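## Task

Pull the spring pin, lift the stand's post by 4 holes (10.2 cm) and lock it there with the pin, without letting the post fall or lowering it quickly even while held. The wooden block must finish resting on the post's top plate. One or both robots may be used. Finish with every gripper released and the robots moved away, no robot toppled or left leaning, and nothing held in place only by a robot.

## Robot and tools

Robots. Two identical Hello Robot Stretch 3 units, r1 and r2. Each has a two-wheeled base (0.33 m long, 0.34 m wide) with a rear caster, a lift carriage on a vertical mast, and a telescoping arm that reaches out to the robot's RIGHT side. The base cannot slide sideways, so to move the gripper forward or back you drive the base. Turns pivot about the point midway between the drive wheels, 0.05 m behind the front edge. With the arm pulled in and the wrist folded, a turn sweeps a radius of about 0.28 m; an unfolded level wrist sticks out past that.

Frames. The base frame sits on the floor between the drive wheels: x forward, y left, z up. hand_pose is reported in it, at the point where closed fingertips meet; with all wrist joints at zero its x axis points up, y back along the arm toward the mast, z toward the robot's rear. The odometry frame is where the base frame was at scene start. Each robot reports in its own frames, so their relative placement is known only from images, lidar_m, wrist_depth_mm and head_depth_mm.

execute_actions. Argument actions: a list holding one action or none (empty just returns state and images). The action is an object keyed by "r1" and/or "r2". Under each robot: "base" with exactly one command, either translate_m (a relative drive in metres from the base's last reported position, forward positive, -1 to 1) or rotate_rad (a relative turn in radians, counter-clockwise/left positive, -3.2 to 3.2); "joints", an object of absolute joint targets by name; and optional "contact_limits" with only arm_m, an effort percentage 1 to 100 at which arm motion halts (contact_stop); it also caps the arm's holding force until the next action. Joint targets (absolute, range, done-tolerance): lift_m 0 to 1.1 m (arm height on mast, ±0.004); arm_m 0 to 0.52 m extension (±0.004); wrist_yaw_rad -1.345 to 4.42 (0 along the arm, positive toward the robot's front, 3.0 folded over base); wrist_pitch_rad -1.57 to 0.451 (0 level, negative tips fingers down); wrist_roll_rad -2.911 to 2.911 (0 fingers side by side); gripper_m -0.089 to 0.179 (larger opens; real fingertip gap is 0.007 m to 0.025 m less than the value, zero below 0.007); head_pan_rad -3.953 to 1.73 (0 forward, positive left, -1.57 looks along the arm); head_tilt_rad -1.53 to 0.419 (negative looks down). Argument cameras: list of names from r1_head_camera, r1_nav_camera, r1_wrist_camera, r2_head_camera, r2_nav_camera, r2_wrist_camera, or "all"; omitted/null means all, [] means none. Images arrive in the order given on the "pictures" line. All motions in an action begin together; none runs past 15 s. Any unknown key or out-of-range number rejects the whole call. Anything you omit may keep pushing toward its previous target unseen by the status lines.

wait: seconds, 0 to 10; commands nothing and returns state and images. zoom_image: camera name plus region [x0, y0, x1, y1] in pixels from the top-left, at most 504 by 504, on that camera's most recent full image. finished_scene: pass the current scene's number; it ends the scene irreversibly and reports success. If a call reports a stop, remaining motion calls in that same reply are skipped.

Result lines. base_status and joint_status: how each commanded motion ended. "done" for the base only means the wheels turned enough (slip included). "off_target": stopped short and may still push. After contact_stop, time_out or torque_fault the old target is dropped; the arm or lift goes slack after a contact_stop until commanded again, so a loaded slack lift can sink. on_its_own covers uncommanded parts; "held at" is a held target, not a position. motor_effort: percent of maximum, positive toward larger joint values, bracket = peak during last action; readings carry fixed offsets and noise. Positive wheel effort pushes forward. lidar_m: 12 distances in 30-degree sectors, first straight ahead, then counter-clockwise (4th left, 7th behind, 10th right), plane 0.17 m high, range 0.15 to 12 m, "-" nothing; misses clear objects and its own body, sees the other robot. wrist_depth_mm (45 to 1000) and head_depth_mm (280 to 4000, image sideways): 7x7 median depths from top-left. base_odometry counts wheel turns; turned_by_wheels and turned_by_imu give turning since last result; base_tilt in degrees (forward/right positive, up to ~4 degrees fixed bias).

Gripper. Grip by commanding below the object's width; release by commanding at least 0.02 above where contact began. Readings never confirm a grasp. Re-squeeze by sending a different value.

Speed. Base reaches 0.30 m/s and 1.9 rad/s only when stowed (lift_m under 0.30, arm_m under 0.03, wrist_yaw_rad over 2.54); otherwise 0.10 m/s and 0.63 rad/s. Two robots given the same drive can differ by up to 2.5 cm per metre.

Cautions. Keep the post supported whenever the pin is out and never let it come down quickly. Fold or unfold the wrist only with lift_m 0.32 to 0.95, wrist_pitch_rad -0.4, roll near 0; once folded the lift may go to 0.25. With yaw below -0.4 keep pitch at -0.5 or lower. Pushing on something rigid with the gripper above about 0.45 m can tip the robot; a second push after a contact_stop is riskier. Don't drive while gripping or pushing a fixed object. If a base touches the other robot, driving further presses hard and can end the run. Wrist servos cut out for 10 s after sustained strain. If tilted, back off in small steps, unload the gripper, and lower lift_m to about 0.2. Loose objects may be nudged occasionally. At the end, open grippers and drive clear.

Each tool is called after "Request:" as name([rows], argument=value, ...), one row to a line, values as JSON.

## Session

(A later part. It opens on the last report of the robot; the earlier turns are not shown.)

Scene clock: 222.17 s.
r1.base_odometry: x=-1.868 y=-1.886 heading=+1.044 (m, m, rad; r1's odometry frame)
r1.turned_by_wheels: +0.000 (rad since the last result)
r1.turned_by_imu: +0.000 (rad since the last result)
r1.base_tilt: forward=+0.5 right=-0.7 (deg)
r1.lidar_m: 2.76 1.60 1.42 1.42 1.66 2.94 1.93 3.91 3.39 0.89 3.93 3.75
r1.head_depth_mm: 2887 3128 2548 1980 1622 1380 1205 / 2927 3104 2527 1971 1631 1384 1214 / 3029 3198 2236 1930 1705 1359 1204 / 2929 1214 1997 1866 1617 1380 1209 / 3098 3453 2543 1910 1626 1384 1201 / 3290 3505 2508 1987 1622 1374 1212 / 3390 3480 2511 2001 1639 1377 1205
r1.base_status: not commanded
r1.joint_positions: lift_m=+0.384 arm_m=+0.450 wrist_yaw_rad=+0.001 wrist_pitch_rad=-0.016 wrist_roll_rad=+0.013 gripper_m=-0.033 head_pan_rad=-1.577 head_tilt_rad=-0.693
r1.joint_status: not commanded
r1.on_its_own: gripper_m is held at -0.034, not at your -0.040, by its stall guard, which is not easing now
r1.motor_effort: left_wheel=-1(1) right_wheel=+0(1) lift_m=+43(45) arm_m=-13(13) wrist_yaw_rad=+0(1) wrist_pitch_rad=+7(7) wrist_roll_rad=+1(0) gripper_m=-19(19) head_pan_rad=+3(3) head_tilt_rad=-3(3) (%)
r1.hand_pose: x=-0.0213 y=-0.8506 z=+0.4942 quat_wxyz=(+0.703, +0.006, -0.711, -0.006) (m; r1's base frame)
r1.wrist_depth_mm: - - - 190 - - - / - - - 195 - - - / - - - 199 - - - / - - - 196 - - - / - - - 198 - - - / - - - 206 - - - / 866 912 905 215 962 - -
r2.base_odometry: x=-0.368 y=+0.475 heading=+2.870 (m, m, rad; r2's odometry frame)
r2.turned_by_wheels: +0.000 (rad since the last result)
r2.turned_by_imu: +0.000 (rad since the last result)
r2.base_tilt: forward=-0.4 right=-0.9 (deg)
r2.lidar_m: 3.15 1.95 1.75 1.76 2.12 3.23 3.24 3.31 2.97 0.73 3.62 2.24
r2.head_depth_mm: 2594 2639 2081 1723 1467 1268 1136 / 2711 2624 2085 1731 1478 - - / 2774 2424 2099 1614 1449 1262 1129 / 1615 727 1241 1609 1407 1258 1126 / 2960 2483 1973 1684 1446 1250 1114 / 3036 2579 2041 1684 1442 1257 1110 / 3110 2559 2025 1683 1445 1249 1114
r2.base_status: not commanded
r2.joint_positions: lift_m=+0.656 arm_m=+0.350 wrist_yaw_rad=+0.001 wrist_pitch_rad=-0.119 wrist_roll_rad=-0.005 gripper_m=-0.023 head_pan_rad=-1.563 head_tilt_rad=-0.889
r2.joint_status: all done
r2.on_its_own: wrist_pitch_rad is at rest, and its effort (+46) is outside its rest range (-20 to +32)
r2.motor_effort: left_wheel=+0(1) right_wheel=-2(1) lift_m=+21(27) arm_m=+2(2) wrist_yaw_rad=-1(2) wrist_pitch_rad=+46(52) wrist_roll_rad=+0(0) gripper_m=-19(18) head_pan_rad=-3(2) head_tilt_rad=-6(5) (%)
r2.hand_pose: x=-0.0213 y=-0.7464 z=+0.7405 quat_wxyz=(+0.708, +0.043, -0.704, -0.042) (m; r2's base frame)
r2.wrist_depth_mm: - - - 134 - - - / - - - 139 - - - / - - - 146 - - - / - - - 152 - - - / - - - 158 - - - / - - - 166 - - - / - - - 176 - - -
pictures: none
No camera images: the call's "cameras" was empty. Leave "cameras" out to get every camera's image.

Request:
execute_actions([
  {"r1":{"joints":{"gripper_m":0.045}},"r2":{"joints":{"lift_m":0.676}}},
], cameras=[])

Request:
execute_actions([
  {"r1":{"joints":{"arm_m":0.468}},"r2":{"joints":{"lift_m":0.682}}},
], cameras=[])

Request:
execute_actions([
  {"r1":{"joints":{"gripper_m":-0.04}},"r2":{"joints":{"lift_m":0.69}}},
], cameras=[])

Request:
execute_actions([
  {"r1":{"joints":{"arm_m":0.449}}},
], cameras=[])

Request:
execute_actions([
  {"r2":{"joints":{"lift_m":0.684}}},
], cameras=["r1_head_camera"])

Scene clock: 227.70 s.
r1.base_odometry: x=-1.868 y=-1.886 heading=+1.044 (m, m, rad; r1's odometry frame)
r1.turned_by_wheels: +0.000 (rad since the last result)
r1.turned_by_imu: +0.001 (rad since the last result)
r1.base_tilt: forward=+0.4 right=-0.7 (deg)
r1.lidar_m: 2.76 1.60 1.42 1.42 1.66 2.94 1.93 3.86 3.38 0.89 3.93 3.75
r1.head_depth_mm: 2870 3119 2558 1986 1627 1386 1205 / 2964 3193 2521 1974 1629 1381 1220 / 3039 3186 2263 1920 1712 1354 1209 / 1611 1125 1990 1867 1629 1382 1205 / 3062 3419 2567 1923 1634 1385 1204 / 3303 3538 2523 1987 1630 1381 1206 / 3380 3535 2536 1998 1622 1392 1206
r1.base_status: not commanded
r1.joint_positions: lift_m=+0.384 arm_m=+0.449 wrist_yaw_rad=+0.001 wrist_pitch_rad=-0.018 wrist_roll_rad=+0.013 gripper_m=+0.045 head_pan_rad=-1.577 head_tilt_rad=-0.693
r1.joint_status: all done
r1.motor_effort: left_wheel=-1(1) right_wheel=+1(1) lift_m=+44(43) arm_m=-7(13) wrist_yaw_rad=+0(0) wrist_pitch_rad=+8(8) wrist_roll_rad=+0(1) gripper_m=+0(79) head_pan_rad=+3(3) head_tilt_rad=-4(3) (%)
r1.hand_pose: x=-0.0213 y=-0.8502 z=+0.4937 quat_wxyz=(+0.703, +0.007, -0.711, -0.007) (m; r1's base frame)
r1.wrist_depth_mm: - - - 191 - - - / - - - 195 - - - / - - - 200 - - - / - - - 196 - - - / - - - 201 - - - / - - - 205 - - - / 893 891 913 214 903 1000 -
r2.base_odometry: x=-0.368 y=+0.475 heading=+2.870 (m, m, rad; r2's odometry frame)
r2.turned_by_wheels: +0.000 (rad since the last result)
r2.turned_by_imu: +0.000 (rad since the last result)
r2.base_tilt: forward=-0.5 right=-0.8 (deg)
r2.lidar_m: 3.15 1.96 1.75 1.76 2.11 3.25 3.26 3.32 2.96 0.73 3.60 2.25
r2.head_depth_mm: 2554 2598 2073 1709 1458 1277 1136 / 2702 2594 2057 1717 - - 1105 / 2759 2354 2142 1620 1443 1267 1129 / 1583 727 1197 1617 1400 1261 1125 / 2979 2491 1979 1687 1447 1257 1113 / 3057 2553 2029 1683 1440 1257 1112 / 3111 2527 2030 1689 1435 1249 1106
r2.base_status: not commanded
r2.joint_positions: lift_m=+0.675 arm_m=+0.350 wrist_yaw_rad=+0.001 wrist_pitch_rad=-0.144 wrist_roll_rad=-0.005 gripper_m=-0.023 head_pan_rad=-1.563 head_tilt_rad=-0.889
r2.joint_status: all done
r2.on_its_own: wrist_pitch_rad is at rest, and its effort (+56) is outside its rest range (-20 to +32)
r2.motor_effort: left_wheel=+1(1) right_wheel=-1(1) lift_m=+33(34) arm_m=+3(3) wrist_yaw_rad=-2(1) wrist_pitch_rad=+56(57) wrist_roll_rad=+0(0) gripper_m=-19(19) head_pan_rad=-2(2) head_tilt_rad=-6(6) (%)
r2.hand_pose: x=-0.0213 y=-0.7449 z=+0.7533 quat_wxyz=(+0.707, +0.052, -0.703, -0.051) (m; r2's base frame)
r2.wrist_depth_mm: - - - 132 - - - / - - - 138 - - - / - - - 144 - - - / - - - 152 - - - / - - - 159 - - - / - - - 167 - - - / - - - 179 - - -
pictures: none
No camera images: the call's "cameras" was empty. Leave "cameras" out to get every camera's image.

Scene clock: 228.73 s.
r1.base_odometry: x=-1.868 y=-1.886 heading=+1.044 (m, m, rad; r1's odometry frame)
r1.turned_by_wheels: +0.000 (rad since the last result)
r1.turned_by_imu: +0.000 (rad since the last result)
r1.base_tilt: forward=+0.6 right=-0.5 (deg)
r1.lidar_m: 2.76 1.60 1.42 1.42 1.66 2.94 1.93 3.88 3.37 0.89 3.96 3.76
r1.head_depth_mm: 2873 3064 2533 1984 1623 1381 1197 / 2898 3149 2572 2001 1642 1387 1206 / 3008 3164 2261 1930 1721 1395 1203 / 1612 1136 1967 1867 1617 1378 1207 / 3035 3386 2528 1922 1640 1382 1207 / 3320 3477 2571 1983 1641 1380 1204 / 3382 3548 2538 1982 1620 1378 1198
r1.base_status: not commanded
r1.joint_positions: lift_m=+0.384 arm_m=+0.468 wrist_yaw_rad=+0.001 wrist_pitch_rad=-0.018 wrist_roll_rad=+0.013 gripper_m=+0.045 head_pan_rad=-1.577 head_tilt_rad=-0.693
r1.joint_status: all done
r1.motor_effort: left_wheel=-1(2) right_wheel=+1(1) lift_m=+43(43) arm_m=+6(6) wrist_yaw_rad=+0(0) wrist_pitch_rad=+8(8) wrist_roll_rad=+1(1) gripper_m=+1(0) head_pan_rad=+3(3) head_tilt_rad=-4(3) (%)
r1.hand_pose: x=-0.0213 y=-0.8683 z=+0.4936 quat_wxyz=(+0.703, +0.007, -0.711, -0.007) (m; r1's base frame)
r1.wrist_depth_mm: - - - 172 - - - / - - - 177 - - - / - - - 180 - - - / - - - 178 - - - / - - - 181 - - - / - - - 145 - - - / 911 899 867 193 940 980 975
r2.base_odometry: x=-0.368 y=+0.475 heading=+2.870 (m, m, rad; r2's odometry frame)
r2.turned_by_wheels: +0.000 (rad since the last result)
r2.turned_by_imu: +0.000 (rad since the last result)
r2.base_tilt: forward=-0.5 right=-0.7 (deg)
r2.lidar_m: 3.14 1.96 1.75 1.76 2.12 3.22 3.25 3.34 2.97 0.73 3.61 2.25
r2.head_depth_mm: 2623 2633 2087 1720 1463 1279 - / 2686 2606 2076 1732 - - 1114 / 2753 2346 2212 1618 1456 1265 1131 / 1595 724 1212 1621 1417 1265 1122 / 2946 2480 1970 1686 1443 1255 1117 / 3021 2560 2020 1687 1445 1252 1117 / 3086 2546 2009 1674 1431 1250 1113
r2.base_status: not commanded
r2.joint_positions: lift_m=+0.681 arm_m=+0.350 wrist_yaw_rad=+0.001 wrist_pitch_rad=-0.150 wrist_roll_rad=-0.005 gripper_m=-0.023 head_pan_rad=-1.563 head_tilt_rad=-0.889
r2.joint_status: all done
r2.on_its_own: wrist_pitch_rad is at rest, and its effort (+58) is outside its rest range (-20 to +32)
r2.motor_effort: left_wheel=+1(1) right_wheel=-1(1) lift_m=+34(35) arm_m=+3(2) wrist_yaw_rad=-2(2) wrist_pitch_rad=+58(59) wrist_roll_rad=+0(0) gripper_m=-19(19) head_pan_rad=-4(2) head_tilt_rad=-4(5) (%)
r2.hand_pose: x=-0.0213 y=-0.7446 z=+0.7579 quat_wxyz=(+0.707, +0.054, -0.703, -0.053) (m; r2's base frame)
r2.wrist_depth_mm: - - - 132 - - - / - - - 138 - - - / - - - 144 - - - / - - - 152 - - - / - - - 159 - - - / - - - 167 - - - / - - - 180 - - -
pictures: none
No camera images: the call's "cameras" was empty. Leave "cameras" out to get every camera's image.

Scene clock: 230.07 s.
r1.base_odometry: x=-1.868 y=-1.886 heading=+1.044 (m, m, rad; r1's odometry frame)
r1.turned_by_wheels: +0.000 (rad since the last result)
r1.turned_by_imu: +0.000 (rad since the last result)
r1.base_tilt: forward=+0.4 right=-0.7 (deg)
r1.lidar_m: 2.76 1.60 1.42 1.41 1.66 2.95 1.93 3.89 3.36 0.89 3.97 3.75
r1.head_depth_mm: 2845 3134 2556 1981 1636 1389 1201 / 2901 3171 2532 1998 1622 1387 1201 / 3084 955 2334 1938 1719 1387 1199 / 1563 1109 2000 1868 1602 1388 1207 / 3093 3366 2511 1910 1626 1381 1203 / 3268 3506 2499 1984 1624 1390 1201 / 3428 3520 2513 1977 1639 1383 1205
r1.base_status: not commanded
r1.joint_positions: lift_m=+0.384 arm_m=+0.468 wrist_yaw_rad=+0.005 wrist_pitch_rad=-0.020 wrist_roll_rad=+0.013 gripper_m=-0.039 head_pan_rad=-1.577 head_tilt_rad=-0.693
r1.joint_status: all done
r1.motor_effort: left_wheel=-3(2) right_wheel=+5(5) lift_m=+44(43) arm_m=+6(7) wrist_yaw_rad=-2(2) wrist_pitch_rad=+8(9) wrist_roll_rad=+1(0) gripper_m=-23(98) head_pan_rad=+3(3) head_tilt_rad=-3(4) (%)
r1.hand_pose: x=-0.0203 y=-0.8683 z=+0.4933 quat_wxyz=(+0.703, +0.009, -0.711, -0.006) (m; r1's base frame)
r1.wrist_depth_mm: - - - 174 - - - / - - - 178 - - - / - - - 182 - - - / - - - 179 - - - / - - - 181 - - - / - - - 168 - - - / 893 915 888 192 957 988 -
r2.base_odometry: x=-0.368 y=+0.475 heading=+2.870 (m, m, rad; r2's odometry frame)
r2.turned_by_wheels: +0.000 (rad since the last result)
r2.turned_by_imu: +0.000 (rad since the last result)
r2.base_tilt: forward=-0.4 right=-0.8 (deg)
r2.lidar_m: 3.12 1.96 1.75 1.76 2.11 3.23 3.23 3.34 2.96 0.73 3.58 2.25
r2.head_depth_mm: 2599 2618 2075 1714 1455 1272 - / 2669 2621 2065 1754 - - 1126 / 2731 2341 2189 1621 1453 1272 1127 / 1581 726 1208 1612 1405 1261 1128 / 2951 2470 1980 1684 1433 1255 1115 / 3030 2544 2027 1673 1432 1253 1109 / 3089 2534 2019 1675 1434 1250 1111
r2.base_status: not commanded
r2.joint_positions: lift_m=+0.689 arm_m=+0.350 wrist_yaw_rad=+0.001 wrist_pitch_rad=-0.158 wrist_roll_rad=-0.005 gripper_m=-0.023 head_pan_rad=-1.563 head_tilt_rad=-0.889
r2.joint_status: all done
r2.on_its_own: wrist_pitch_rad is at rest, and its effort (+61) is outside its rest range (-20 to +32)
r2.motor_effort: left_wheel=+0(1) right_wheel=-2(1) lift_m=+35(34) arm_m=+2(3) wrist_yaw_rad=-1(2) wrist_pitch_rad=+61(62) wrist_roll_rad=+0(0) gripper_m=-19(19) head_pan_rad=-4(2) head_tilt_rad=-5(5) (%)
r2.hand_pose: x=-0.0213 y=-0.7441 z=+0.7638 quat_wxyz=(+0.707, +0.056, -0.703, -0.056) (m; r2's base frame)
r2.wrist_depth_mm: - - - 131 - - - / - - - 137 - - - / - - - 144 - - - / - - - 152 - - - / - - - 159 - - - / - - - 168 - - - / - - - 181 - - -
pictures: none
No camera images: the call's "cameras" was empty. Leave "cameras" out to get every camera's image.

Scene clock: 231.40 s.
r1.base_odometry: x=-1.868 y=-1.886 heading=+1.044 (m, m, rad; r1's odometry frame)
r1.turned_by_wheels: +0.000 (rad since the last result)
r1.turned_by_imu: +0.000 (rad since the last result)
r1.base_tilt: forward=+0.5 right=-0.4 (deg)
r1.lidar_m: 2.77 1.60 1.42 1.42 1.66 2.94 1.92 3.88 3.38 0.88 3.97 3.76
r1.head_depth_mm: 2828 3128 2533 1988 1624 1395 1210 / 2919 3145 2560 1993 1631 1380 1215 / 3009 895 2278 1924 1728 1357 1201 / 1556 1087 1988 1864 1621 1394 1208 / 3105 3434 2558 1943 1633 1383 1208 / 3275 3438 2514 1985 1628 1375 1199 / 3410 3537 2513 1982 1632 1386 1201
r1.base_status: not commanded
r1.joint_positions: lift_m=+0.384 arm_m=+0.450 wrist_yaw_rad=+0.001 wrist_pitch_rad=-0.016 wrist_roll_rad=+0.013 gripper_m=-0.033 head_pan_rad=-1.577 head_tilt_rad=-0.693
r1.joint_status: all done
r1.on_its_own: gripper_m is held at -0.034, not at your -0.040, by its stall guard, which is not easing now
r1.motor_effort: left_wheel=-2(3) right_wheel=+1(5) lift_m=+43(43) arm_m=-12(22) wrist_yaw_rad=+1(4) wrist_pitch_rad=+7(8) wrist_roll_rad=+0(1) gripper_m=-19(23) head_pan_rad=+3(3) head_tilt_rad=-3(3) (%)
r1.hand_pose: x=-0.0213 y=-0.8506 z=+0.4942 quat_wxyz=(+0.703, +0.006, -0.711, -0.006) (m; r1's base frame)
r1.wrist_depth_mm: - - - 191 - - - / - - - 195 - - - / - - - 198 - - - / - - - 196 - - - / - - - 199 - - - / - - - 206 - - - / 902 924 907 215 936 - -
r2.base_odometry: x=-0.368 y=+0.475 heading=+2.870 (m, m, rad; r2's odometry frame)
r2.turned_by_wheels: +0.000 (rad since the last result)
r2.turned_by_imu: +0.000 (rad since the last result)
r2.base_tilt: forward=-0.4 right=-0.9 (deg)
r2.lidar_m: 3.14 1.96 1.75 1.76 2.12 3.22 3.25 3.32 2.97 0.73 3.60 2.24
r2.head_depth_mm: 2586 2624 2088 1711 1456 1282 - / 2688 2610 2061 1754 - - 1120 / 2751 2349 2200 1623 1448 1272 1134 / 1589 718 1220 1620 1407 1268 1129 / 2915 2488 1969 1689 1448 1253 1114 / 3042 2545 2032 1689 1441 1254 1111 / 3113 2531 2045 1687 1435 1248 1113
r2.base_status: not commanded
r2.joint_positions: lift_m=+0.689 arm_m=+0.350 wrist_yaw_rad=+0.001 wrist_pitch_rad=-0.135 wrist_roll_rad=-0.005 gripper_m=-0.023 head_pan_rad=-1.563 head_tilt_rad=-0.889
r2.joint_status: not commanded
r2.on_its_own: wrist_pitch_rad is at rest, and its effort (+52) is outside its rest range (-20 to +32)
r2.motor_effort: left_wheel=+0(2) right_wheel=-1(1) lift_m=+32(35) arm_m=+2(2) wrist_yaw_rad=-2(2) wrist_pitch_rad=+52(61) wrist_roll_rad=+0(0) gripper_m=-19(19) head_pan_rad=-2(2) head_tilt_rad=-5(3) (%)
r2.hand_pose: x=-0.0213 y=-0.7455 z=+0.7697 quat_wxyz=(+0.708, +0.048, -0.703, -0.048) (m; r2's base frame)
r2.wrist_depth_mm: - - - 133 - - - / - - - 139 - - - / - - - 145 - - - / - - - 152 - - - / - - - 159 - - - / - - - 167 - - - / - - - 178 - - -
pictures: none
No camera images: the call's "cameras" was empty. Leave "cameras" out to get every camera's image.

Scene clock: 232.03 s.
r1.base_odometry: x=-1.868 y=-1.886 heading=+1.044 (m, m, rad; r1's odometry frame)
r1.turned_by_wheels: +0.000 (rad since the last result)
r1.turned_by_imu: +0.000 (rad since the last result)
r1.base_tilt: forward=+0.5 right=-0.7 (deg)
r1.lidar_m: 2.77 1.60 1.42 1.42 1.66 2.94 1.93 3.87 3.38 0.88 3.96 3.74
r1.head_depth_mm: 2875 3117 2520 1999 1645 1381 1205 / 2919 3183 2560 1966 1641 1373 1210 / 3011 943 2369 1911 1733 1356 1203 / 1616 1110 1963 1853 1630 1379 1203 / 3096 3398 2542 1937 1636 1387 1202 / 3329 3533 2552 1972 1625 1389 1208 / 3436 3441 2540 2001 1629 1384 1214
r1.base_status: not commanded
r1.joint_positions: lift_m=+0.384 arm_m=+0.450 wrist_yaw_rad=+0.001 wrist_pitch_rad=-0.016 wrist_roll_rad=+0.013 gripper_m=-0.033 head_pan_rad=-1.577 head_tilt_rad=-0.693
r1.joint_status: not commanded
r1.on_its_own: gripper_m is held at -0.034, not at your -0.040, by its stall guard, which is not easing now
r1.motor_effort: left_wheel=-1(2) right_wheel=+1(1) lift_m=+44(43) arm_m=-12(13) wrist_yaw_rad=+0(1) wrist_pitch_rad=+7(7) wrist_roll_rad=+0(1) gripper_m=-19(19) head_pan_rad=+2(3) head_tilt_rad=-4(4) (%)
r1.hand_pose: x=-0.0213 y=-0.8506 z=+0.4942 quat_wxyz=(+0.703, +0.006, -0.711, -0.006) (m; r1's base frame)
r1.wrist_depth_mm: - - - 192 - - - / - - - 195 - - - / - - - 198 - - - / - - - 196 - - - / - - - 197 - - - / - - - 206 - - - / 894 913 869 214 967 998 -
r2.base_odometry: x=-0.368 y=+0.475 heading=+2.870 (m, m, rad; r2's odometry frame)
r2.turned_by_wheels: +0.000 (rad since the last result)
r2.turned_by_imu: +0.000 (rad since the last result)
r2.base_tilt: forward=-0.4 right=-0.8 (deg)
r2.lidar_m: 3.13 1.95 1.75 1.76 2.12 3.23 3.25 3.34 2.96 0.73 3.60 2.25
r2.head_depth_mm: 2604 2632 2053 1716 1464 1272 - / 2672 2611 2062 1737 - - 1112 / 2758 2347 2200 1622 1451 1262 1127 / 1589 719 1226 1618 1405 1261 1126 / 2958 2460 1961 1700 1443 1249 1118 / 3056 2550 2042 1679 1437 1253 1114 / 3081 2552 2024 1692 1441 1252 1110
r2.base_status: not commanded
r2.joint_positions: lift_m=+0.684 arm_m=+0.350 wrist_yaw_rad=+0.001 wrist_pitch_rad=-0.119 wrist_roll_rad=-0.005 gripper_m=-0.023 head_pan_rad=-1.563 head_tilt_rad=-0.889
r2.joint_status: all done
r2.on_its_own: wrist_pitch_rad is at rest, and its effort (+46) is outside its rest range (-20 to +32)
r2.motor_effort: left_wheel=+0(0) right_wheel=-1(1) lift_m=+21(29) arm_m=+2(2) wrist_yaw_rad=-1(1) wrist_pitch_rad=+46(52) wrist_roll_rad=+0(0) gripper_m=-18(18) head_pan_rad=-1(2) head_tilt_rad=-5(6) (%)
r2.hand_pose: x=-0.0213 y=-0.7463 z=+0.7683 quat_wxyz=(+0.708, +0.043, -0.704, -0.042) (m; r2's base frame)
r2.wrist_depth_mm: - - - 134 - - - / - - - 139 - - - / - - - 147 - - - / - - - 152 - - - / - - - 159 - - - / - - - 165 - - - / - - - 177 - - -
pictures: r1_head_camera (sideways: a quarter turn clockwise sets it upright)
Images, in order (width x height): r1_head_camera 896x504.

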